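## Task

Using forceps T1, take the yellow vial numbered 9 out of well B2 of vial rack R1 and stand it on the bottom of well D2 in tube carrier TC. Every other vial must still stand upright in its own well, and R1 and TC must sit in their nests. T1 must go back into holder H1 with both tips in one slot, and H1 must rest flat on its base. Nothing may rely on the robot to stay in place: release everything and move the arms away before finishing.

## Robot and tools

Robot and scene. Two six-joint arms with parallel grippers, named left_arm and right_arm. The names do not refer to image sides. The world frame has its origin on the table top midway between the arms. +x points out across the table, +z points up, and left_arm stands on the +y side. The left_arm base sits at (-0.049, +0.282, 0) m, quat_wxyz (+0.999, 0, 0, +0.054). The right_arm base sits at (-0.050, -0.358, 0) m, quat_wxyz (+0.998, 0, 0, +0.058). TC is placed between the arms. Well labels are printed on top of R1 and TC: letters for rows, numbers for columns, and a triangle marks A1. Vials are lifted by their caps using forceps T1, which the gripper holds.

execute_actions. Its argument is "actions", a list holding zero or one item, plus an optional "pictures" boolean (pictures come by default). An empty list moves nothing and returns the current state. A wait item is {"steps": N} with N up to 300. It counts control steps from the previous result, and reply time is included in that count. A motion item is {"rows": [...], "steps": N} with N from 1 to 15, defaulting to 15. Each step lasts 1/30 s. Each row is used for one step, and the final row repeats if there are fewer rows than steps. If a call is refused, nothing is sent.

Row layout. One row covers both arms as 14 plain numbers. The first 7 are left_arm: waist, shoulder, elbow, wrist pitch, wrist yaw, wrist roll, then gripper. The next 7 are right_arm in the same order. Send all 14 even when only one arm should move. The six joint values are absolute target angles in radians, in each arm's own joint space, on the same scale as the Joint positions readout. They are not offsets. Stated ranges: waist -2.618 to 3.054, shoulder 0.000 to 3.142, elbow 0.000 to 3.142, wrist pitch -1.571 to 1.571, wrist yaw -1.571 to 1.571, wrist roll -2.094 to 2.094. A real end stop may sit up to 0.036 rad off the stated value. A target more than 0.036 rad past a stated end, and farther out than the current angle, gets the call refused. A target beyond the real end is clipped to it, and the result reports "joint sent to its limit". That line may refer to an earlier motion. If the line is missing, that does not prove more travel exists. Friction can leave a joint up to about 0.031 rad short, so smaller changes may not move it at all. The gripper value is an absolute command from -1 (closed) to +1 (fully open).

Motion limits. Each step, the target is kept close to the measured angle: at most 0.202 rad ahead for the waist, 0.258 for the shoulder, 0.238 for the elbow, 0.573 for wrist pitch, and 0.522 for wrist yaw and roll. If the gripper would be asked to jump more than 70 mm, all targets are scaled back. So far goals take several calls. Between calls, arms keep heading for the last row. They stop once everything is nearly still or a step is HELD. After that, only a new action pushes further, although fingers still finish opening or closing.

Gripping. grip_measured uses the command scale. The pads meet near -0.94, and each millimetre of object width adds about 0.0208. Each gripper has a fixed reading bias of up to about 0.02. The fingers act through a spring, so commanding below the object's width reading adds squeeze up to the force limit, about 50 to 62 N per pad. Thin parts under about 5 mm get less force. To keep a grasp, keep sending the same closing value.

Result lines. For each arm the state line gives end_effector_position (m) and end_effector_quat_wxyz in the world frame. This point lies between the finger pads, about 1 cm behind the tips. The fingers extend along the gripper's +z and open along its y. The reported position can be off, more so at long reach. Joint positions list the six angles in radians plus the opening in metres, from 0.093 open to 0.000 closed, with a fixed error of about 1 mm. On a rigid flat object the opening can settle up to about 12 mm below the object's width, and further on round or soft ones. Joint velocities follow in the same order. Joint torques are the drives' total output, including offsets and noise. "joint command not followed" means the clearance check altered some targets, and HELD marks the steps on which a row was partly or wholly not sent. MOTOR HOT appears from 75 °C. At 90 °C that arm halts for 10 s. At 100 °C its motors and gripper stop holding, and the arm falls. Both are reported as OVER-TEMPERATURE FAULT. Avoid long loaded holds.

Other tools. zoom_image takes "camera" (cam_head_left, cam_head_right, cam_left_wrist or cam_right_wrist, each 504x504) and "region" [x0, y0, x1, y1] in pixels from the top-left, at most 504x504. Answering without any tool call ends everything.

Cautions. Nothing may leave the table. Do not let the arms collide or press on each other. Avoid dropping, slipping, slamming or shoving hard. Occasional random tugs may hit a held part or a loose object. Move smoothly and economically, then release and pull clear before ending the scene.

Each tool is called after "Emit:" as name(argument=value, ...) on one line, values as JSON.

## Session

Emit:
execute_actions(actions=[])

Scene clock: 0.00 s of 12600.00 s.
left_arm: end_effector_position=(+0.2171, +0.2122, +0.2589) grip_measured=+1.000 end_effector_quat_wxyz=(+0.685, -0.023, +0.672, -0.281) | right_arm: end_effector_position=(+0.4633, -0.4466, +0.1964) grip_measured=+0.991 end_effector_quat_wxyz=(-0.045, +0.761, +0.517, +0.390)
Joint positions: left_arm=[-0.216  0.459  0.239  0.318  0.246 -0.448  0.093] | right_arm=[-0.496  2.195  2.161 -1.089 -0.695  1.733  0.093]
Joint velocities: left_arm=[ 0.002  0.012 -0.002  0.051 -0.066 -0.051  0.   ] | right_arm=[-0.002  0.007  0.007 -0.051 -0.022 -0.037  0.   ]
Joint torques (N m, as the arm reports them, + toward a larger angle): no reading
Motor temperatures (°C, as the motors report them): left_arm=[23 39 31 25 23 24] | right_arm=[23 29 35 31 22 24]

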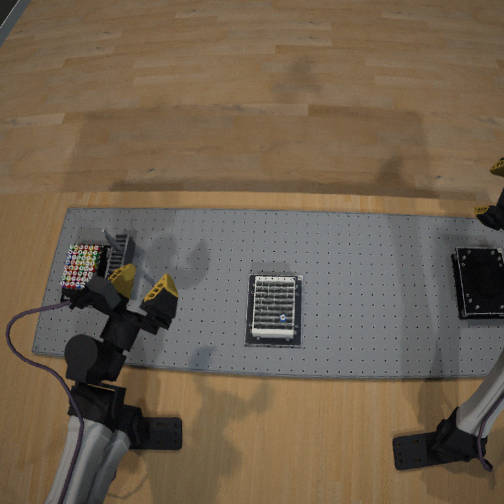

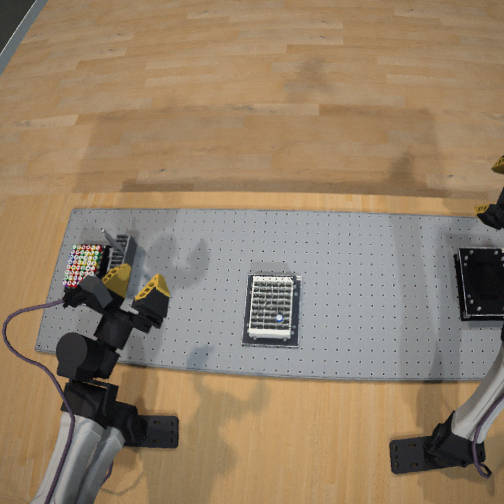

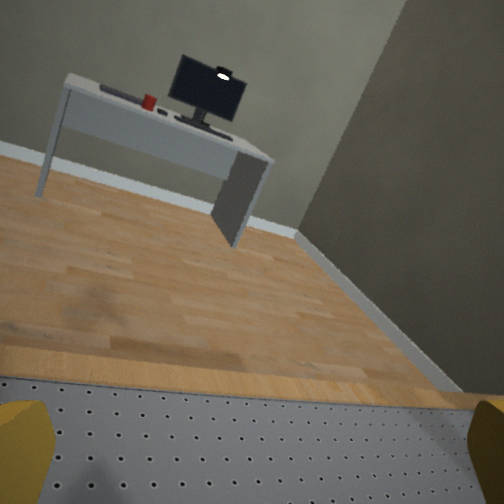

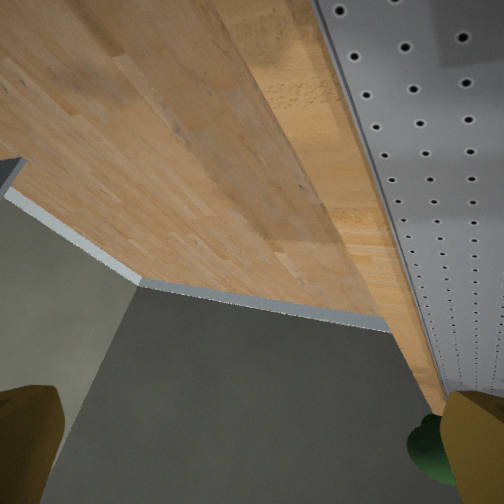

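Emit:
execute_actions(actions=[{"rows":[[0.02,1.6,1.8,-1.5,0,0,1,0.775,1.2,0.4,0.72,0,0,0]],"steps":15}], pictures=false)

Emit:
execute_actions(actions=[{"steps":75}])

Scene clock: 4.50 s of 12600.00 s.
left_arm: end_effector_position=(+0.2880, +0.3207, +0.1567) grip_measured=+1.000 end_effector_quat_wxyz=(+0.103, -0.072, +0.992, -0.003) | right_arm: end_effector_position=(+0.4377, -0.2379, +0.3321) grip_measured=+0.003 end_effector_quat_wxyz=(+0.489, +0.223, +0.770, +0.344)
Joint positions: left_arm=[ 0.013  1.638  1.465 -1.193  0.015 -0.025  0.093] | right_arm=[ 0.083  1.569  1.424 -0.147 -0.126  0.857  0.045]
Joint velocities: left_arm=[-0.012  0.701  1.971 -2.19  -0.066  0.051  0.   ] | right_arm=[ 1.145 -1.199 -1.17   1.56   0.315 -1.516  0.001]
Joint torques (N m, as the arm reports them, + toward a larger angle): left_arm=[  0.07 -15.55  12.12   0.87  -0.04   0.09] | right_arm=[-0.46 -9.25  6.85  2.15  0.06 -0.14]
Motor temperatures (°C, as the motors report them): left_arm=[23 39 32 26 23 24] | right_arm=[23 31 35 31 22 24]
Steps of this call (steps 1 to 90: nothing new was sent; then 1.00 s passed at rest; steps 91 to 105: all 15 steps of this action). Readings (joint positions):
91: left_arm=[-0.187 0.487 0.278 0.241 0.233 -0.385] | right_arm=[-0.483 2.167 2.115 -1.028 -0.637 1.675]
92: left_arm=[-0.125 0.560 0.349 0.140 0.199 -0.317] | right_arm=[-0.462 2.127 2.046 -0.948 -0.554 1.603]
94: left_arm=[-0.022 0.740 0.520 -0.074 0.122 -0.207] | right_arm=[-0.391 2.039 1.924 -0.808 -0.414 1.469]
98: left_arm=[0.013 1.111 0.880 -0.497 0.046 -0.090] | right_arm=[-0.216 1.863 1.724 -0.552 -0.250 1.232]
105: the state above

Scene clock: 7.00 s of 12600.00 s.
left_arm: end_effector_position=(+0.2718, +0.3199, +0.2550) grip_measured=+1.000 end_effector_quat_wxyz=(+0.146, -0.063, +0.987, +0.004) | right_arm: end_effector_position=(+0.1876, -0.0638, +0.1933) grip_measured=+0.003 end_effector_quat_wxyz=(+0.596, -0.322, +0.676, +0.290)
Joint positions: left_arm=[ 0.013  1.591  1.801 -1.488  0.008 -0.008  0.093] | right_arm=[ 0.772  1.205  0.389  0.694 -0.009  0.008  0.045]
Joint velocities: left_arm=[-0.007  0.002  0.007  0.051 -0.007  0.037  0.   ] | right_arm=[-0.007 -0.012 -0.022 -0.125 -0.037 -0.007  0.   ]
Joint torques (N m, as the arm reports them, + toward a larger angle): left_arm=[-0.02 -6.68  7.24  0.76 -0.02  0.1 ] | right_arm=[ 0.24 -3.73  7.97  2.31 -0.01 -0.17]
Motor temperatures (°C, as the motors report them): left_arm=[23 39 32 26 23 24] | right_arm=[23 31 35 32 22 24]
Steps of this call (steps 1 to 45: the robot went on to your last target; steps 46 to 75: nothing new was sent). Readings (joint positions):
1: left_arm=[0.013 1.652 1.532 -1.254 0.014 -0.022] | right_arm=[0.124 1.527 1.382 -0.091 -0.115 0.805]
2: left_arm=[0.013 1.654 1.599 -1.299 0.012 -0.019] | right_arm=[0.165 1.486 1.341 -0.036 -0.106 0.753]
4: left_arm=[0.013 1.640 1.725 -1.356 0.011 -0.015] | right_arm=[0.247 1.403 1.257 0.077 -0.089 0.647]
8: left_arm=[0.013 1.580 1.801 -1.414 0.009 -0.011] | right_arm=[0.461 1.246 1.029 0.399 -0.044 0.353]
75: the state above
All arms were judged still, so your last target was given up. Only a new action makes them travel on or press farther. Fingers that are still opening or closing keep moving.

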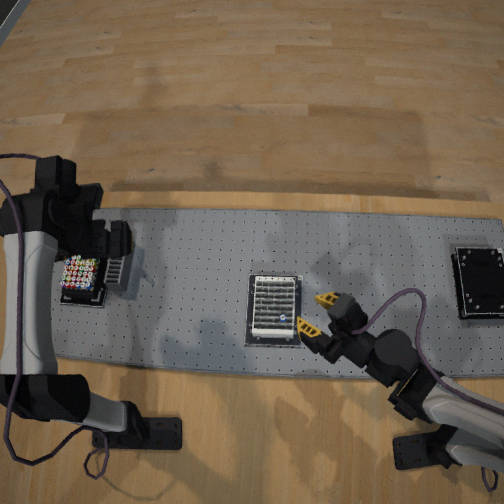

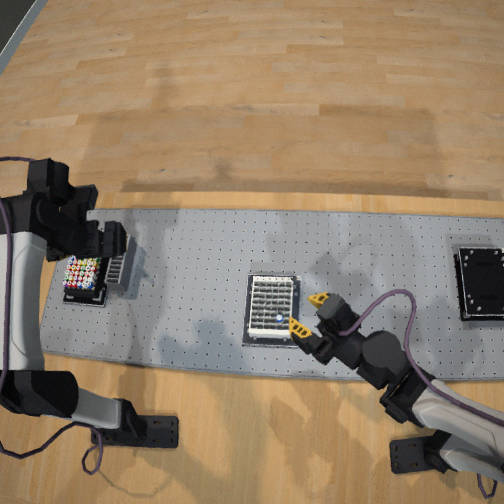

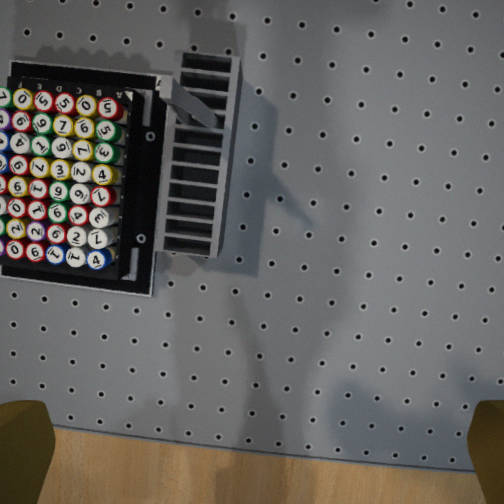

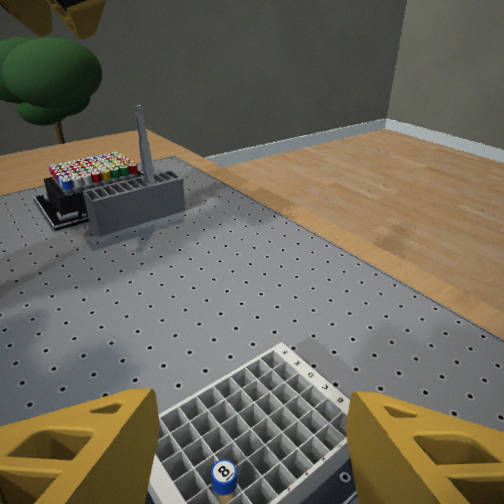

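Emit:
execute_actions(actions=[{"rows":[[0.10,2.03,2.138,-1.51,0,0.18,0.2,0.775,1.2,0.4,0.72,0,0,0]],"steps":15}], pictures=false)

Emit:
execute_actions(actions=[{"steps":30}])

Emit:
zoom_image(camera="cam_right_wrist", region=[20, 20, 260, 260])

Scene clock: 22.00 s of 12600.00 s.
left_arm: end_effector_position=(+0.3622, +0.3661, +0.1809) grip_measured=+0.201 end_effector_quat_wxyz=(+0.069, -0.019, +0.997, +0.010) | right_arm: end_effector_position=(+0.1876, -0.0638, +0.1933) grip_measured=+0.003 end_effector_quat_wxyz=(+0.596, -0.322, +0.676, +0.290)
Joint positions: left_arm=[ 0.095  2.063  2.124 -1.493  0.005  0.165  0.055] | right_arm=[ 0.772  1.205  0.389  0.694 -0.009  0.007  0.045]
Joint velocities: left_arm=[-0.012 -0.266  0.002 -0.095 -0.037 -0.007 -0.001] | right_arm=[-0.002  0.007 -0.002 -0.051  0.007  0.037 -0.   ]
Joint torques (N m, as the arm reports them, + toward a larger angle): left_arm=[ -0.14 -14.02   8.68   0.47  -0.01   0.09] | right_arm=[ 0.06 -4.15  8.09  2.33  0.06 -0.07]
Motor temperatures (°C, as the motors report them): left_arm=[23 39 33 26 23 24] | right_arm=[23 31 38 36 22 24]
Steps of this call (steps 1 to 90: nothing new was sent; then 11.50 s passed at rest; steps 91 to 105: all 15 steps of this action). Readings (joint positions):
91: left_arm=[0.023 1.628 1.853 -1.526 0.011 0.021] | right_arm=[0.772 1.205 0.389 0.694 -0.009 0.008]
92: left_arm=[0.042 1.689 1.942 -1.546 0.012 0.050] | right_arm=[0.772 1.205 0.389 0.694 -0.009 0.008]
94: left_arm=[0.076 1.819 2.076 -1.519 0.009 0.088] | right_arm=[0.772 1.205 0.389 0.694 -0.009 0.008]
98: left_arm=[0.095 2.021 2.124 -1.491 0.005 0.136] | right_arm=[0.772 1.205 0.389 0.694 -0.009 0.007]
105: the state above

Scene clock: 23.00 s of 12600.00 s.
left_arm: end_effector_position=(+0.3596, +0.3656, +0.1903) grip_measured=+0.201 end_effector_quat_wxyz=(+0.079, -0.016, +0.997, +0.012) | right_arm: end_effector_position=(+0.1876, -0.0638, +0.1933) grip_measured=+0.003 end_effector_quat_wxyz=(+0.596, -0.322, +0.676, +0.290)
Joint positions: left_arm=[ 0.095  2.039  2.124 -1.497  0.005  0.172  0.055] | right_arm=[ 0.772  1.205  0.389  0.694 -0.009  0.007  0.045]
Joint velocities: left_arm=[-0.002 -0.012  0.002 -0.007  0.081  0.022  0.   ] | right_arm=[-0.007 -0.017  0.012 -0.037  0.037  0.007  0.001]
Joint torques (N m, as the arm reports them, + toward a larger angle): left_arm=[ -0.12 -12.95   8.74   0.51   0.     0.06] | right_arm=[ 0.16 -3.85  8.09  2.29  0.01 -0.1 ]
Motor temperatures (°C, as the motors report them): left_arm=[23 40 33 26 23 24] | right_arm=[23 31 38 36 22 24]
Steps of this call (steps 1 to 30: the robot went on to your last target). Readings (joint positions):
1: left_arm=[0.095 2.055 2.124 -1.494 0.005 0.166] | right_arm=[0.772 1.205 0.389 0.694 -0.009 0.007]
2: left_arm=[0.095 2.048 2.124 -1.495 0.005 0.167] | right_arm=[0.772 1.205 0.389 0.694 -0.009 0.007]
4: left_arm=[0.095 2.040 2.124 -1.496 0.005 0.169] | right_arm=[0.772 1.205 0.389 0.694 -0.009 0.007]
8: left_arm=[0.095 2.039 2.124 -1.497 0.005 0.171] | right_arm=[0.772 1.205 0.389 0.694 -0.009 0.007]
30: the state above
All arms were judged still, so your last target was given up. Only a new action makes them travel on or press farther. Fingers that are still opening or closing keep moving.

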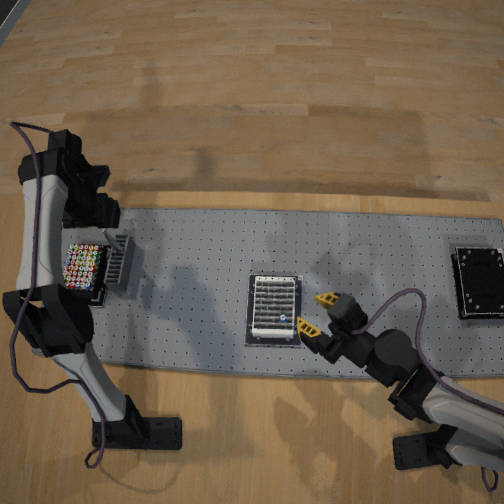

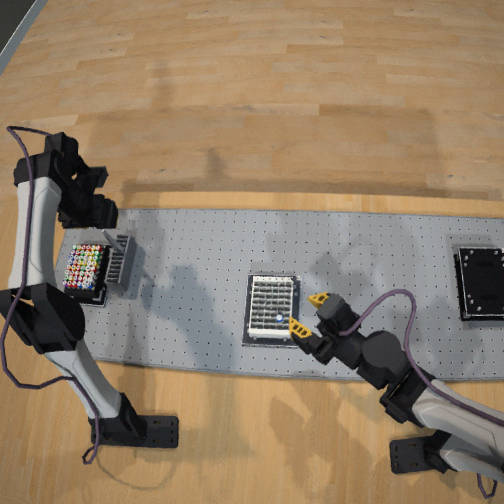

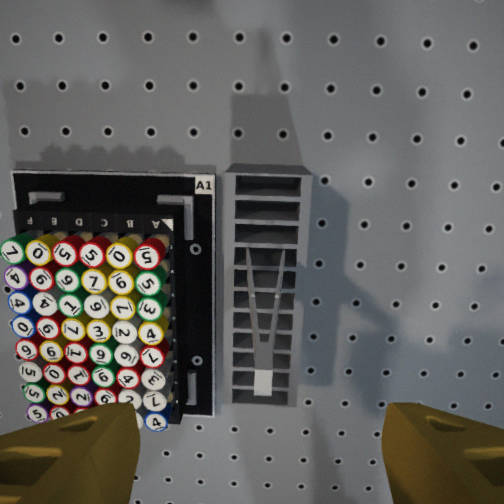

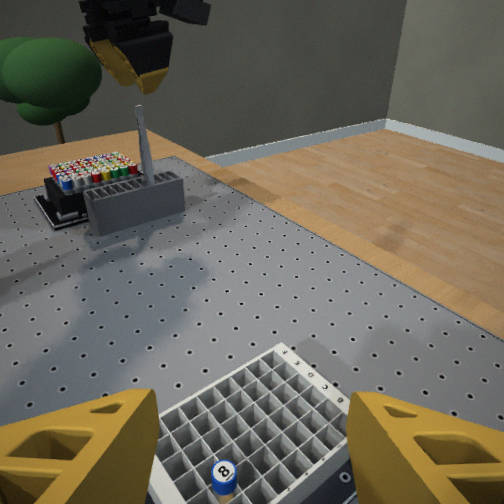

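Region (20, 20, 260, 260) of cam_right_wrist's 504x504 image, scaled by 2.100, with more detail than that image has.

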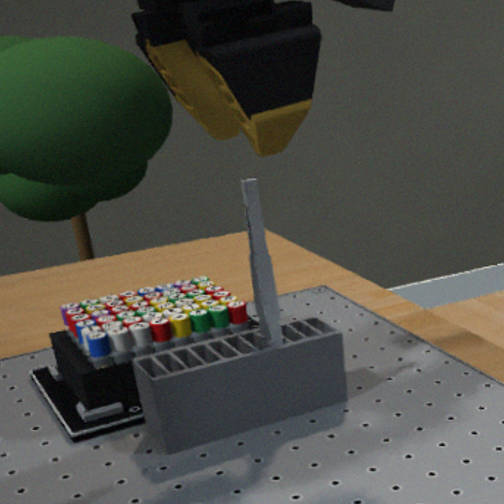

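Emit:
execute_actions(actions=[{"rows":[[0.095,2.09,2.05,-1.45,0,0.18,0.2,0.775,1.2,0.4,0.72,0,0,0]],"steps":12}], pictures=false)

Emit:
execute_actions(actions=[{"rows":[[0.095,2.14,1.945,-1.37,0,0.18,0.2,0.775,1.2,0.4,0.72,0,0,0]],"steps":15}], pictures=false)

Emit:
execute_actions(actions=[{"steps":20}])

Emit:
zoom_image(camera="cam_right_wrist", region=[20, 20, 260, 260])

Scene clock: 29.10 s of 12600.00 s.
left_arm: end_effector_position=(+0.3583, +0.3653, +0.1487) grip_measured=+0.201 end_effector_quat_wxyz=(+0.030, -0.016, +0.999, +0.003) | right_arm: end_effector_position=(+0.1876, -0.0638, +0.1933) grip_measured=+0.003 end_effector_quat_wxyz=(+0.596, -0.322, +0.676, +0.290)
Joint positions: left_arm=[ 0.095  2.1    2.057 -1.467  0.005  0.172  0.055] | right_arm=[ 0.772  1.205  0.389  0.694 -0.009  0.007  0.045]
Joint velocities: left_arm=[-0.002 -0.002 -0.007  0.051  0.007  0.066 -0.001] | right_arm=[-0.017  0.002 -0.017 -0.037  0.066 -0.066  0.   ]
Joint torques (N m, as the arm reports them, + toward a larger angle): left_arm=[ -0.48 -13.56   6.98   0.57  -0.03   0.1 ] | right_arm=[ 0.25 -3.63  8.18  2.26  0.06 -0.11]
Motor temperatures (°C, as the motors report them): left_arm=[23 42 33 26 23 24] | right_arm=[23 31 38 37 22 24]
Steps of this call (steps 1 to 90: nothing new was sent; then 2.70 s passed at rest; steps 91 to 102: all 12 steps of this action). Readings (joint positions):
91: left_arm=[0.095 2.041 2.115 -1.490 0.005 0.172] | right_arm=[0.772 1.205 0.389 0.694 -0.009 0.007]
92: left_arm=[0.095 2.042 2.102 -1.483 0.005 0.172] | right_arm=[0.772 1.205 0.389 0.694 -0.009 0.007]
94: left_arm=[0.095 2.060 2.079 -1.477 0.005 0.172] | right_arm=[0.772 1.205 0.389 0.694 -0.009 0.007]
98: left_arm=[0.095 2.096 2.058 -1.470 0.005 0.172] | right_arm=[0.772 1.205 0.389 0.694 -0.009 0.007]
102: the state above

Scene clock: 29.60 s of 12600.00 s.
left_arm: end_effector_position=(+0.3556, +0.3647, +0.1014) grip_measured=+0.201 end_effector_quat_wxyz=(-0.009, -0.016, +1.000, -0.004) | right_arm: end_effector_position=(+0.1876, -0.0638, +0.1933) grip_measured=+0.003 end_effector_quat_wxyz=(+0.596, -0.322, +0.676, +0.290)
Joint positions: left_arm=[ 0.095  2.152  1.95  -1.387  0.005  0.172  0.055] | right_arm=[ 0.772  1.205  0.389  0.694 -0.009  0.007  0.045]
Joint velocities: left_arm=[-0.002 -0.002 -0.022  0.007 -0.022 -0.022 -0.001] | right_arm=[-0.007  0.007 -0.022  0.022  0.066 -0.022  0.   ]
Joint torques (N m, as the arm reports them, + toward a larger angle): left_arm=[ -0.58 -14.28   6.88   0.41  -0.02   0.09] | right_arm=[ 0.18 -4.01  8.22  2.32  0.08 -0.07]
Motor temperatures (°C, as the motors report them): left_arm=[23 42 33 26 23 24] | right_arm=[23 31 38 37 22 24]
Steps of this call (steps 1 to 15: all 15 steps of this action). Readings (joint positions):
1: left_arm=[0.095 2.099 2.039 -1.450 0.005 0.172] | right_arm=[0.772 1.205 0.389 0.694 -0.009 0.007]
2: left_arm=[0.095 2.098 2.016 -1.434 0.005 0.172] | right_arm=[0.772 1.205 0.389 0.694 -0.009 0.007]
4: left_arm=[0.095 2.115 1.978 -1.417 0.005 0.172] | right_arm=[0.772 1.205 0.389 0.694 -0.009 0.007]
8: left_arm=[0.095 2.151 1.951 -1.400 0.005 0.172] | right_arm=[0.772 1.205 0.389 0.694 -0.009 0.007]
15: the state above

Scene clock: 30.27 s of 12600.00 s.
left_arm: end_effector_position=(+0.3562, +0.3649, +0.1013) grip_measured=+0.201 end_effector_quat_wxyz=(-0.007, -0.016, +1.000, -0.004) | right_arm: end_effector_position=(+0.1876, -0.0638, +0.1933) grip_measured=+0.003 end_effector_quat_wxyz=(+0.596, -0.322, +0.676, +0.290)
Joint positions: left_arm=[ 0.095  2.152  1.95  -1.385  0.005  0.172  0.055] | right_arm=[ 0.772  1.205  0.389  0.694 -0.009  0.007  0.045]
Joint velocities: left_arm=[-0.017 -0.017  0.002  0.066 -0.066 -0.066 -0.   ] | right_arm=[-0.007 -0.012 -0.017 -0.066  0.037 -0.007  0.001]
Joint torques (N m, as the arm reports them, + toward a larger angle): left_arm=[ -0.58 -14.47   6.92   0.43  -0.01   0.12] | right_arm=[ 0.22 -3.9   7.93  2.35  0.05 -0.1 ]
Motor temperatures (°C, as the motors report them): left_arm=[23 42 33 26 23 24] | right_arm=[23 31 39 37 22 24]
Steps of this call (steps 1 to 15: the robot went on to your last target; steps 16 to 20: nothing new was sent). Readings (joint positions):
1: left_arm=[0.095 2.152 1.950 -1.387 0.005 0.172] | right_arm=[0.772 1.205 0.389 0.694 -0.009 0.007]
2: left_arm=[0.095 2.152 1.950 -1.386 0.005 0.172] | right_arm=[0.772 1.205 0.389 0.694 -0.009 0.007]
4: left_arm=[0.095 2.152 1.950 -1.385 0.005 0.172] | right_arm=[0.772 1.205 0.389 0.694 -0.009 0.007]
8: left_arm=[0.095 2.152 1.950 -1.385 0.005 0.172] | right_arm=[0.772 1.205 0.389 0.694 -0.009 0.007]
20: the state above
All arms were judged still, so your last target was given up. Only a new action makes them travel on or press farther. Fingers that are still opening or closing keep moving.

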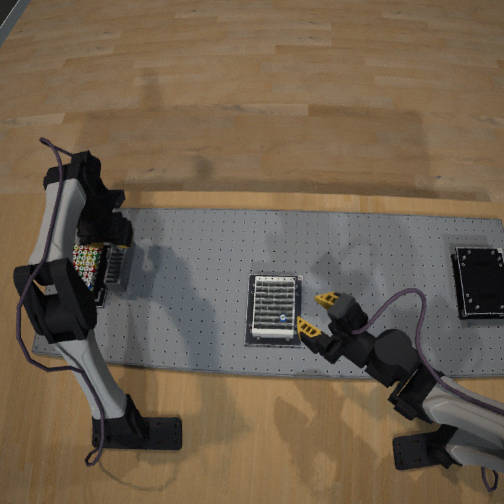

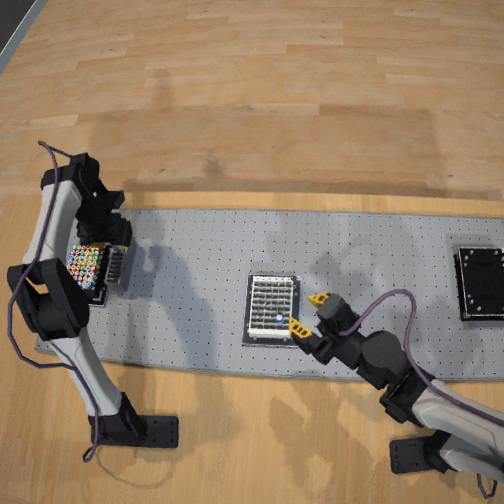

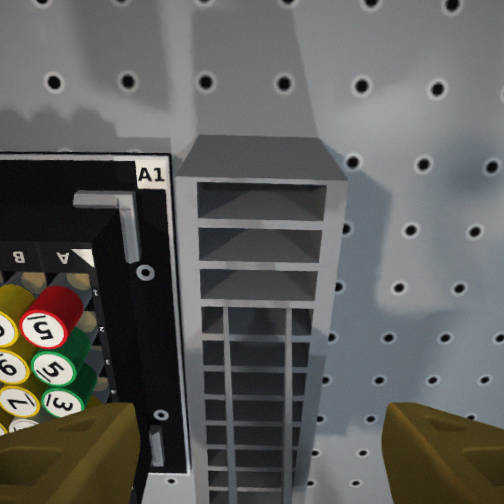

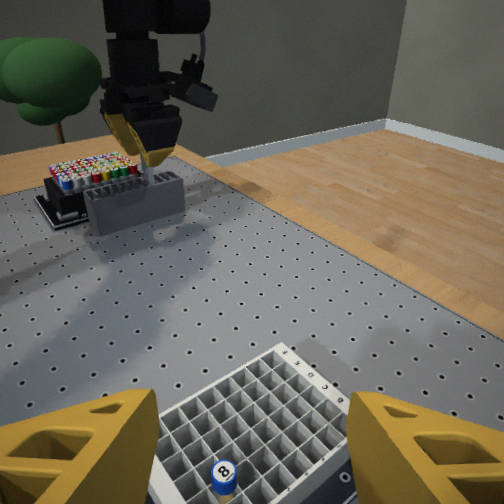

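Region (20, 20, 260, 260) of cam_right_wrist's 504x504 image, scaled by 2.100, with more detail than that image has.

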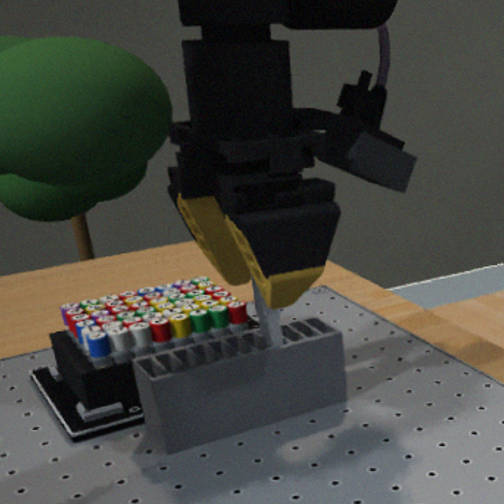

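Emit:
execute_actions(actions=[{"rows":[[0.095,2.15,1.95,-1.37,0,0.18,-0.8,0.775,1.2,0.4,0.72,0,0,0]],"steps":15}], pictures=false)

Emit:
execute_actions(actions=[{"steps":15}])

Scene clock: 38.20 s of 12600.00 s.
left_arm: end_effector_position=(+0.3563, +0.3649, +0.1013) grip_measured=-0.798 end_effector_quat_wxyz=(-0.007, -0.016, +1.000, -0.004) | right_arm: end_effector_position=(+0.1876, -0.0638, +0.1933) grip_measured=+0.003 end_effector_quat_wxyz=(+0.596, -0.322, +0.676, +0.290)
Joint positions: left_arm=[ 0.095  2.152  1.95  -1.384  0.005  0.172  0.007] | right_arm=[ 0.772  1.205  0.389  0.694 -0.009  0.007  0.045]
Joint velocities: left_arm=[ 0.007 -0.002 -0.002  0.037  0.007 -0.051 -0.001] | right_arm=[-0.017 -0.022  0.012 -0.022  0.022  0.022  0.   ]
Joint torques (N m, as the arm reports them, + toward a larger angle): left_arm=[ -0.48 -13.37   7.51   0.45   0.     0.06] | right_arm=[ 0.06 -3.76  7.87  2.29  0.07 -0.1 ]
Motor temperatures (°C, as the motors report them): left_arm=[23 45 33 26 23 24] | right_arm=[23 31 39 38 22 24]
Steps of this call (steps 1 to 90: nothing new was sent; then 4.43 s passed at rest; steps 91 to 105: all 15 steps of this action). Readings (joint positions):
91: left_arm=[0.095 2.152 1.950 -1.384 0.005 0.172] | right_arm=[0.772 1.205 0.389 0.694 -0.009 0.007]
92: left_arm=[0.095 2.152 1.950 -1.384 0.005 0.172] | right_arm=[0.772 1.205 0.389 0.694 -0.009 0.007]
94: left_arm=[0.095 2.152 1.950 -1.384 0.005 0.172] | right_arm=[0.772 1.205 0.389 0.694 -0.009 0.007]
98: left_arm=[0.095 2.152 1.950 -1.384 0.005 0.172] | right_arm=[0.772 1.205 0.389 0.694 -0.009 0.007]
105: the state above

Scene clock: 38.70 s of 12600.00 s.
left_arm: end_effector_position=(+0.3563, +0.3649, +0.1013) grip_measured=-0.798 end_effector_quat_wxyz=(-0.007, -0.016, +1.000, -0.004) | right_arm: end_effector_position=(+0.1876, -0.0638, +0.1933) grip_measured=+0.003 end_effector_quat_wxyz=(+0.596, -0.322, +0.676, +0.290)
Joint positions: left_arm=[ 0.095  2.152  1.95  -1.384  0.005  0.172  0.007] | right_arm=[ 0.772  1.205  0.389  0.694 -0.009  0.007  0.045]
Joint velocities: left_arm=[-0.007  0.002  0.002  0.037 -0.081 -0.007  0.001] | right_arm=[-0.002  0.007  0.012  0.051  0.022  0.007  0.001]
Joint torques (N m, as the arm reports them, + toward a larger angle): left_arm=[ -0.78 -13.49   7.38   0.41  -0.01   0.11] | right_arm=[ 0.25 -4.03  8.11  2.34  0.07 -0.11]
Motor temperatures (°C, as the motors report them): left_arm=[23 45 33 26 23 24] | right_arm=[23 31 39 38 22 24]
Steps of this call (steps 1 to 15: the robot went on to your last target). Readings (joint positions):
1: left_arm=[0.095 2.152 1.950 -1.384 0.005 0.172] | right_arm=[0.772 1.205 0.389 0.694 -0.009 0.007]
2: left_arm=[0.095 2.152 1.950 -1.384 0.005 0.172] | right_arm=[0.772 1.205 0.389 0.694 -0.009 0.007]
4: left_arm=[0.095 2.152 1.950 -1.384 0.005 0.172] | right_arm=[0.772 1.205 0.389 0.694 -0.009 0.007]
8: left_arm=[0.095 2.152 1.950 -1.384 0.005 0.172] | right_arm=[0.772 1.205 0.389 0.694 -0.009 0.007]
15: the state above
All arms were judged still, so your last target was given up. Only a new action makes them travel on or press farther. Fingers that are still opening or closing keep moving.

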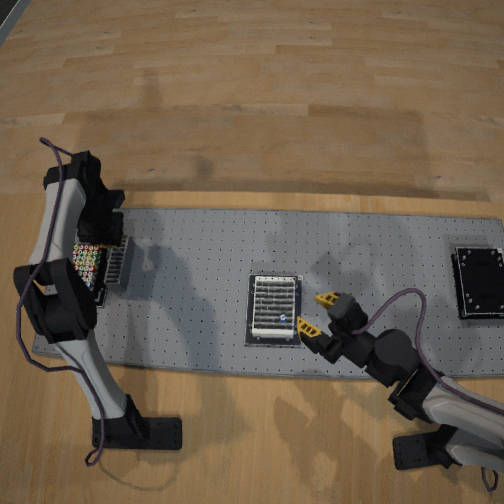

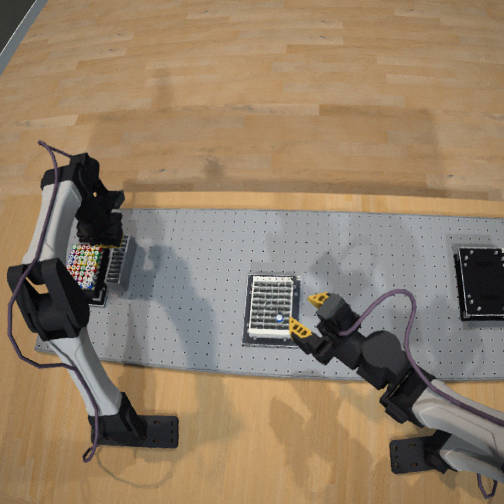

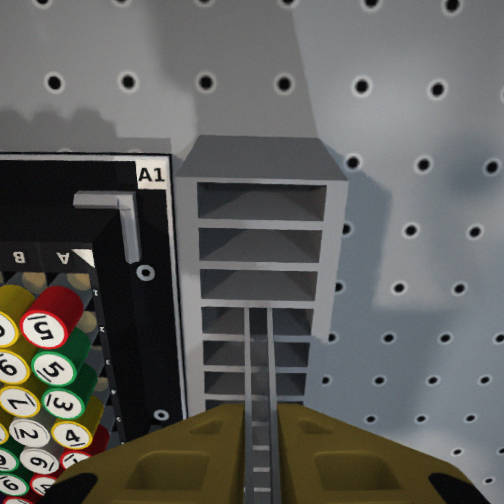

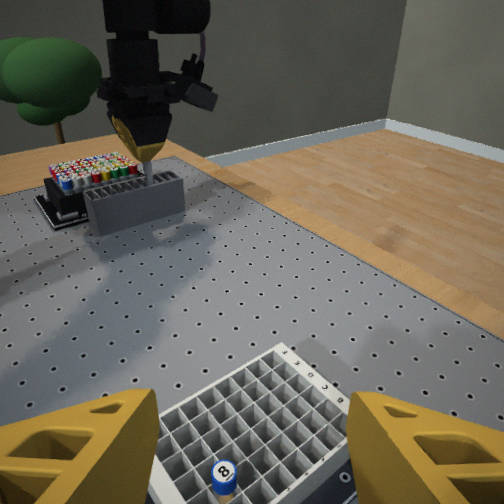

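Emit:
execute_actions(actions=[{"rows":[[0.095,2.15,1.95,-1.37,0,0.18,-0.2,0.775,1.2,0.4,0.72,0,0,0]],"steps":12}], pictures=false)

Emit:
execute_actions(actions=[{"rows":[[0.095,2.07,1.82,-1.24,0,0.18,-0.2,0.775,1.2,0.4,0.72,0,0,0]],"steps":12}], pictures=false)

Emit:
execute_actions(actions=[{"rows":[[0.095,1.99,1.68,-1.10,0,0.18,-0.2,0.775,1.2,0.4,0.72,0,0,0]],"steps":15}], pictures=false)

Emit:
execute_actions(actions=[{"steps":20}])

Emit:
zoom_image(camera="cam_right_wrist", region=[20, 20, 260, 260])

Scene clock: 49.33 s of 12600.00 s.
left_arm: end_effector_position=(+0.3563, +0.3649, +0.1013) grip_measured=-0.201 end_effector_quat_wxyz=(-0.007, -0.015, +1.000, -0.004) | right_arm: end_effector_position=(+0.1877, -0.0637, +0.1934) grip_measured=+0.003 end_effector_quat_wxyz=(+0.596, -0.322, +0.676, +0.290)
Joint positions: left_arm=[ 0.095  2.152  1.95  -1.384  0.005  0.173  0.036] | right_arm=[ 0.772  1.205  0.389  0.695 -0.009  0.007  0.045]
Joint velocities: left_arm=[ 0.002 -0.012 -0.017 -0.066  0.022 -0.037  0.001] | right_arm=[-0.002 -0.007 -0.002 -0.022  0.037  0.051 -0.   ]
Joint torques (N m, as the arm reports them, + toward a larger angle): left_arm=[ -0.5  -13.58   7.33   0.41  -0.04   0.08] | right_arm=[ 0.3  -3.83  8.14  2.3   0.05 -0.11]
Motor temperatures (°C, as the motors report them): left_arm=[23 48 34 26 23 24] | right_arm=[23 31 40 39 22 24]
Steps of this call (steps 1 to 90: nothing new was sent; then 7.23 s passed at rest; steps 91 to 102: all 12 steps of this action). Readings (joint positions):
91: left_arm=[0.095 2.152 1.950 -1.384 0.005 0.173] | right_arm=[0.772 1.205 0.389 0.695 -0.009 0.007]
92: left_arm=[0.095 2.152 1.950 -1.384 0.005 0.173] | right_arm=[0.772 1.205 0.389 0.695 -0.009 0.007]
94: left_arm=[0.095 2.152 1.950 -1.384 0.005 0.173] | right_arm=[0.772 1.205 0.389 0.695 -0.009 0.007]
98: left_arm=[0.095 2.152 1.950 -1.384 0.005 0.173] | right_arm=[0.772 1.205 0.389 0.695 -0.009 0.007]
102: the state above

Scene clock: 49.73 s of 12600.00 s.
left_arm: end_effector_position=(+0.3588, +0.3654, +0.0968) grip_measured=-0.201 end_effector_quat_wxyz=(+0.026, -0.015, +1.000, +0.002) | right_arm: end_effector_position=(+0.1877, -0.0637, +0.1934) grip_measured=+0.003 end_effector_quat_wxyz=(+0.596, -0.322, +0.676, +0.290)
Joint positions: left_arm=[ 0.095  2.09   1.835 -1.264  0.005  0.173  0.036] | right_arm=[ 0.772  1.205  0.389  0.695 -0.009  0.007  0.045]
Joint velocities: left_arm=[ 0.002  0.007  0.012  0.066  0.007 -0.037 -0.   ] | right_arm=[ 0.007 -0.002  0.007  0.037 -0.022  0.022  0.001]
Joint torques (N m, as the arm reports them, + toward a larger angle): left_arm=[ -0.48 -14.69   6.21   0.57  -0.02   0.12] | right_arm=[ 0.24 -4.09  8.14  2.32  0.03 -0.1 ]
Motor temperatures (°C, as the motors report them): left_arm=[23 48 34 26 23 24] | right_arm=[23 31 40 39 22 24]
Steps of this call (steps 1 to 12: all 12 steps of this action). Readings (joint positions):
1: left_arm=[0.095 2.139 1.923 -1.355 0.005 0.173] | right_arm=[0.772 1.205 0.389 0.695 -0.009 0.007]
2: left_arm=[0.095 2.120 1.885 -1.328 0.005 0.173] | right_arm=[0.772 1.205 0.389 0.695 -0.009 0.007]
4: left_arm=[0.095 2.098 1.844 -1.312 0.005 0.173] | right_arm=[0.772 1.205 0.389 0.695 -0.009 0.007]
8: left_arm=[0.095 2.090 1.835 -1.281 0.005 0.173] | right_arm=[0.772 1.205 0.389 0.695 -0.009 0.007]
12: the state above

Scene clock: 50.23 s of 12600.00 s.
left_arm: end_effector_position=(+0.3599, +0.3656, +0.0945) grip_measured=-0.201 end_effector_quat_wxyz=(+0.069, -0.015, +0.997, +0.011) | right_arm: end_effector_position=(+0.1877, -0.0638, +0.1934) grip_measured=+0.003 end_effector_quat_wxyz=(+0.596, -0.322, +0.676, +0.290)
Joint positions: left_arm=[ 0.095  2.008  1.696 -1.12   0.005  0.173  0.036] | right_arm=[ 0.772  1.205  0.389  0.695 -0.009  0.007  0.045]
Joint velocities: left_arm=[ 0.007 -0.007 -0.012  0.051  0.022 -0.037 -0.   ] | right_arm=[-0.002  0.012 -0.002  0.037 -0.081  0.007 -0.   ]
Joint torques (N m, as the arm reports them, + toward a larger angle): left_arm=[ -0.56 -13.92   6.36   0.79   0.02   0.11] | right_arm=[ 0.04 -3.92  8.15  2.3   0.03 -0.08]
Motor temperatures (°C, as the motors report them): left_arm=[23 48 34 26 23 24] | right_arm=[23 31 40 39 22 24]
Steps of this call (steps 1 to 15: all 15 steps of this action). Readings (joint positions):
1: left_arm=[0.095 2.074 1.803 -1.227 0.005 0.173] | right_arm=[0.772 1.205 0.389 0.695 -0.009 0.007]
2: left_arm=[0.095 2.050 1.757 -1.195 0.005 0.173] | right_arm=[0.772 1.205 0.389 0.695 -0.009 0.007]
4: left_arm=[0.095 2.019 1.706 -1.178 0.005 0.173] | right_arm=[0.772 1.205 0.389 0.695 -0.009 0.007]
8: left_arm=[0.095 2.008 1.696 -1.143 0.005 0.173] | right_arm=[0.772 1.205 0.389 0.695 -0.009 0.007]
15: the state above

Scene clock: 50.90 s of 12600.00 s.
left_arm: end_effector_position=(+0.3610, +0.3658, +0.0947) grip_measured=-0.201 end_effector_quat_wxyz=(+0.071, -0.015, +0.997, +0.011) | right_arm: end_effector_position=(+0.1877, -0.0638, +0.1934) grip_measured=+0.003 end_effector_quat_wxyz=(+0.596, -0.322, +0.676, +0.290)
Joint positions: left_arm=[ 0.095  2.008  1.696 -1.115  0.005  0.173  0.036] | right_arm=[ 0.772  1.205  0.389  0.695 -0.009  0.007  0.045]
Joint velocities: left_arm=[ 0.002  0.012 -0.002  0.007  0.007 -0.037 -0.001] | right_arm=[-0.012 -0.007  0.002 -0.066 -0.007 -0.066  0.001]
Joint torques (N m, as the arm reports them, + toward a larger angle): left_arm=[ -0.62 -13.69   6.37   0.76   0.04   0.1 ] | right_arm=[ 0.23 -3.97  8.18  2.33  0.05 -0.11]
Motor temperatures (°C, as the motors report them): left_arm=[23 48 34 26 23 24] | right_arm=[23 31 40 39 22 24]
Steps of this call (steps 1 to 15: the robot went on to your last target; steps 16 to 20: nothing new was sent). Readings (joint positions):
1: left_arm=[0.095 2.008 1.696 -1.119 0.005 0.173] | right_arm=[0.772 1.205 0.389 0.695 -0.009 0.007]
2: left_arm=[0.095 2.008 1.696 -1.118 0.005 0.173] | right_arm=[0.772 1.205 0.389 0.695 -0.009 0.007]
4: left_arm=[0.095 2.008 1.696 -1.117 0.005 0.173] | right_arm=[0.772 1.205 0.389 0.695 -0.009 0.007]
8: left_arm=[0.095 2.008 1.696 -1.116 0.005 0.173] | right_arm=[0.772 1.205 0.389 0.695 -0.009 0.007]
20: the state above
All arms were judged still, so your last target was given up. Only a new action makes them travel on or press farther. Fingers that are still opening or closing keep moving.

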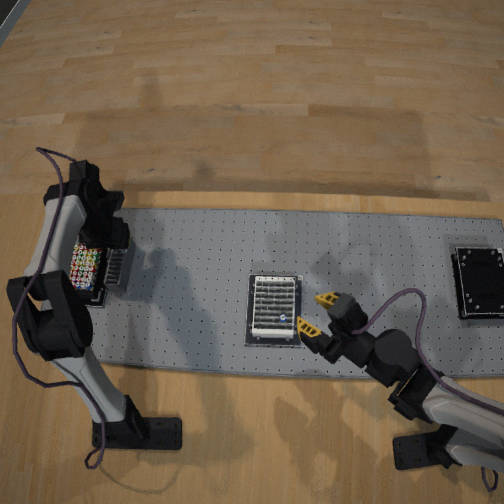

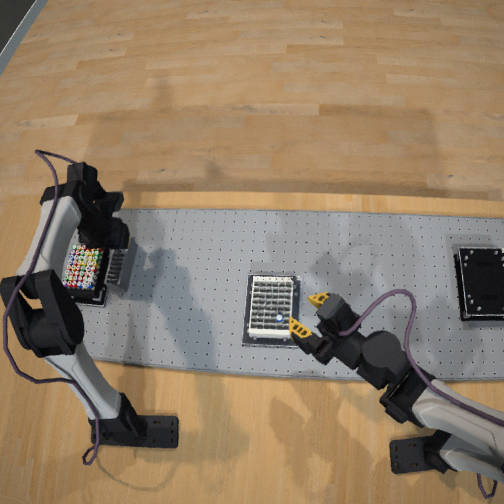

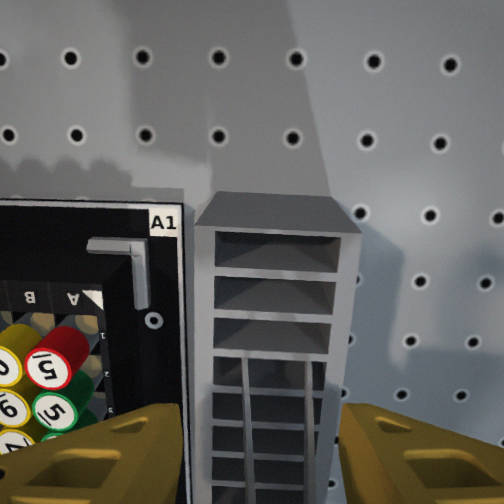

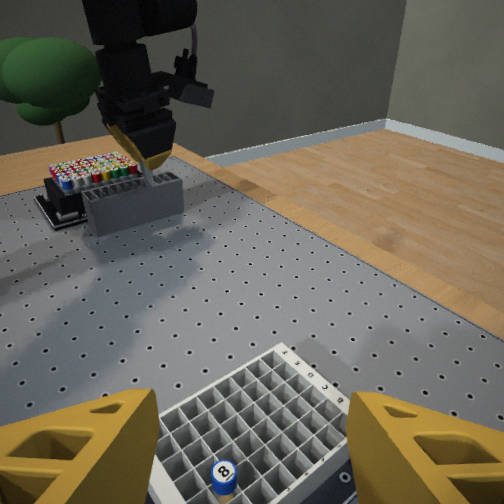

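Region (20, 20, 260, 260) of cam_right_wrist's 504x504 image, scaled by 2.100, with more detail than that image has.

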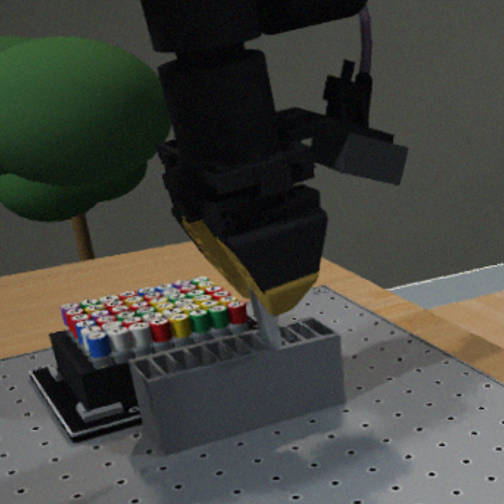

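Emit:
execute_actions(actions=[{"rows":[[0.075,2.0,1.69,-1.10,0,0.18,-0.2,0.775,1.2,0.4,0.72,0,0,0]],"steps":12}], pictures=false)

Emit:
execute_actions(actions=[{"rows":[[0.075,2.0,1.69,-1.10,0,0.18,-0.8,0.775,1.2,0.4,0.72,0,0,0]],"steps":15}], pictures=false)

Emit:
execute_actions(actions=[{"steps":10}])

Scene clock: 58.63 s of 12600.00 s.
left_arm: end_effector_position=(+0.3619, +0.3614, +0.0947) grip_measured=-0.201 end_effector_quat_wxyz=(+0.071, -0.010, +0.997, +0.011) | right_arm: end_effector_position=(+0.1877, -0.0638, +0.1934) grip_measured=+0.003 end_effector_quat_wxyz=(+0.596, -0.322, +0.676, +0.290)
Joint positions: left_arm=[ 0.084  2.008  1.696 -1.115  0.004  0.173  0.036] | right_arm=[ 0.772  1.205  0.389  0.695 -0.009  0.007  0.045]
Joint velocities: left_arm=[ 0.002 -0.007 -0.012  0.051  0.022  0.11  -0.   ] | right_arm=[-0.002 -0.002  0.002 -0.022 -0.007  0.066 -0.   ]
Joint torques (N m, as the arm reports them, + toward a larger angle): left_arm=[ -1.15 -13.04   7.23   0.75   0.     0.08] | right_arm=[ 0.06 -3.94  8.13  2.36  0.08 -0.14]
Motor temperatures (°C, as the motors report them): left_arm=[23 50 34 26 23 24] | right_arm=[23 31 41 39 22 24]
Steps of this call (steps 1 to 90: nothing new was sent; then 4.33 s passed at rest; steps 91 to 102: all 12 steps of this action). Readings (joint positions):
91: left_arm=[0.094 2.008 1.696 -1.115 0.005 0.173] | right_arm=[0.772 1.205 0.389 0.695 -0.009 0.007]
92: left_arm=[0.092 2.008 1.696 -1.115 0.004 0.173] | right_arm=[0.772 1.205 0.389 0.695 -0.009 0.007]
94: left_arm=[0.088 2.008 1.696 -1.115 0.004 0.173] | right_arm=[0.772 1.205 0.389 0.695 -0.009 0.007]
98: left_arm=[0.084 2.008 1.696 -1.115 0.004 0.173] | right_arm=[0.772 1.205 0.389 0.695 -0.009 0.007]
102: the state above

Scene clock: 59.13 s of 12600.00 s.
left_arm: end_effector_position=(+0.3620, +0.3614, +0.0947) grip_measured=-0.798 end_effector_quat_wxyz=(+0.071, -0.010, +0.997, +0.011) | right_arm: end_effector_position=(+0.1877, -0.0638, +0.1934) grip_measured=+0.003 end_effector_quat_wxyz=(+0.596, -0.322, +0.676, +0.290)
Joint positions: left_arm=[ 0.084  2.008  1.696 -1.115  0.004  0.173  0.007] | right_arm=[ 0.772  1.205  0.389  0.695 -0.009  0.007  0.045]
Joint velocities: left_arm=[-0.012 -0.022 -0.012 -0.051 -0.007 -0.007 -0.001] | right_arm=[-0.007 -0.002 -0.007  0.081  0.007  0.066 -0.001]
Joint torques (N m, as the arm reports them, + toward a larger angle): left_arm=[ -1.12 -13.09   7.28   0.73   0.01   0.11] | right_arm=[ 0.32 -3.98  8.19  2.35  0.12 -0.12]
Motor temperatures (°C, as the motors report them): left_arm=[23 50 34 26 23 24] | right_arm=[23 31 41 40 22 24]
Steps of this call (steps 1 to 15: all 15 steps of this action). Readings (joint positions):
1: left_arm=[0.084 2.008 1.696 -1.115 0.004 0.173] | right_arm=[0.772 1.205 0.389 0.695 -0.009 0.007]
2: left_arm=[0.084 2.008 1.696 -1.115 0.004 0.173] | right_arm=[0.772 1.205 0.389 0.695 -0.009 0.007]
4: left_arm=[0.084 2.008 1.696 -1.115 0.004 0.173] | right_arm=[0.772 1.205 0.389 0.695 -0.009 0.007]
8: left_arm=[0.084 2.008 1.696 -1.115 0.004 0.173] | right_arm=[0.772 1.205 0.389 0.695 -0.009 0.007]
15: the state above

Scene clock: 59.47 s of 12600.00 s.
left_arm: end_effector_position=(+0.3620, +0.3614, +0.0947) grip_measured=-0.798 end_effector_quat_wxyz=(+0.071, -0.010, +0.997, +0.011) | right_arm: end_effector_position=(+0.1877, -0.0638, +0.1934) grip_measured=+0.003 end_effector_quat_wxyz=(+0.596, -0.322, +0.676, +0.290)
Joint positions: left_arm=[ 0.084  2.008  1.696 -1.115  0.004  0.173  0.007] | right_arm=[ 0.772  1.205  0.389  0.695 -0.009  0.007  0.045]
Joint velocities: left_arm=[ 0.007 -0.022 -0.002  0.007  0.081 -0.037 -0.001] | right_arm=[-0.002 -0.002 -0.007  0.051  0.022  0.007 -0.001]
Joint torques (N m, as the arm reports them, + toward a larger angle): left_arm=[ -1.21 -12.84   7.33   0.79  -0.02   0.1 ] | right_arm=[ 0.38 -3.89  8.14  2.34  0.03 -0.09]
Motor temperatures (°C, as the motors report them): left_arm=[23 50 34 26 23 24] | right_arm=[23 31 41 40 22 24]
Steps of this call (steps 1 to 10: the robot went on to your last target). Readings (joint positions):
1: left_arm=[0.084 2.008 1.696 -1.115 0.004 0.173] | right_arm=[0.772 1.205 0.389 0.695 -0.009 0.007]
2: left_arm=[0.084 2.008 1.696 -1.115 0.004 0.173] | right_arm=[0.772 1.205 0.389 0.695 -0.009 0.007]
4: left_arm=[0.084 2.008 1.696 -1.115 0.004 0.173] | right_arm=[0.772 1.205 0.389 0.695 -0.009 0.007]
8: left_arm=[0.084 2.008 1.696 -1.115 0.004 0.173] | right_arm=[0.772 1.205 0.389 0.695 -0.009 0.007]
10: the state above

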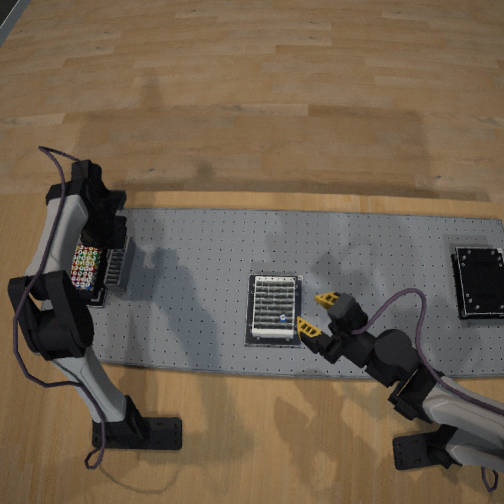

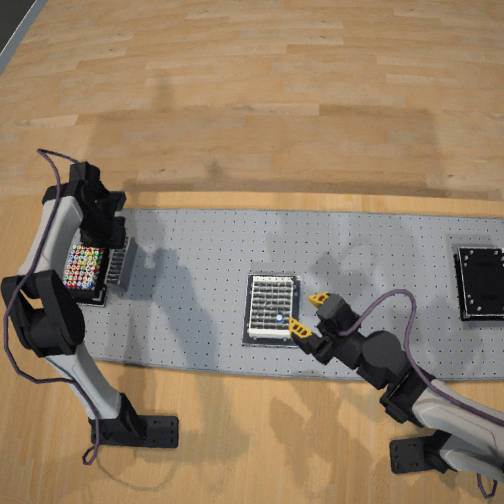

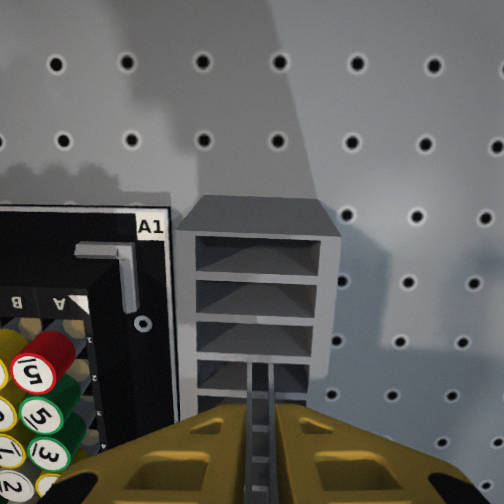

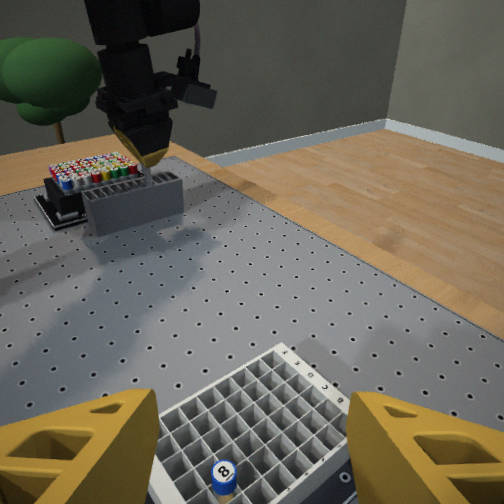

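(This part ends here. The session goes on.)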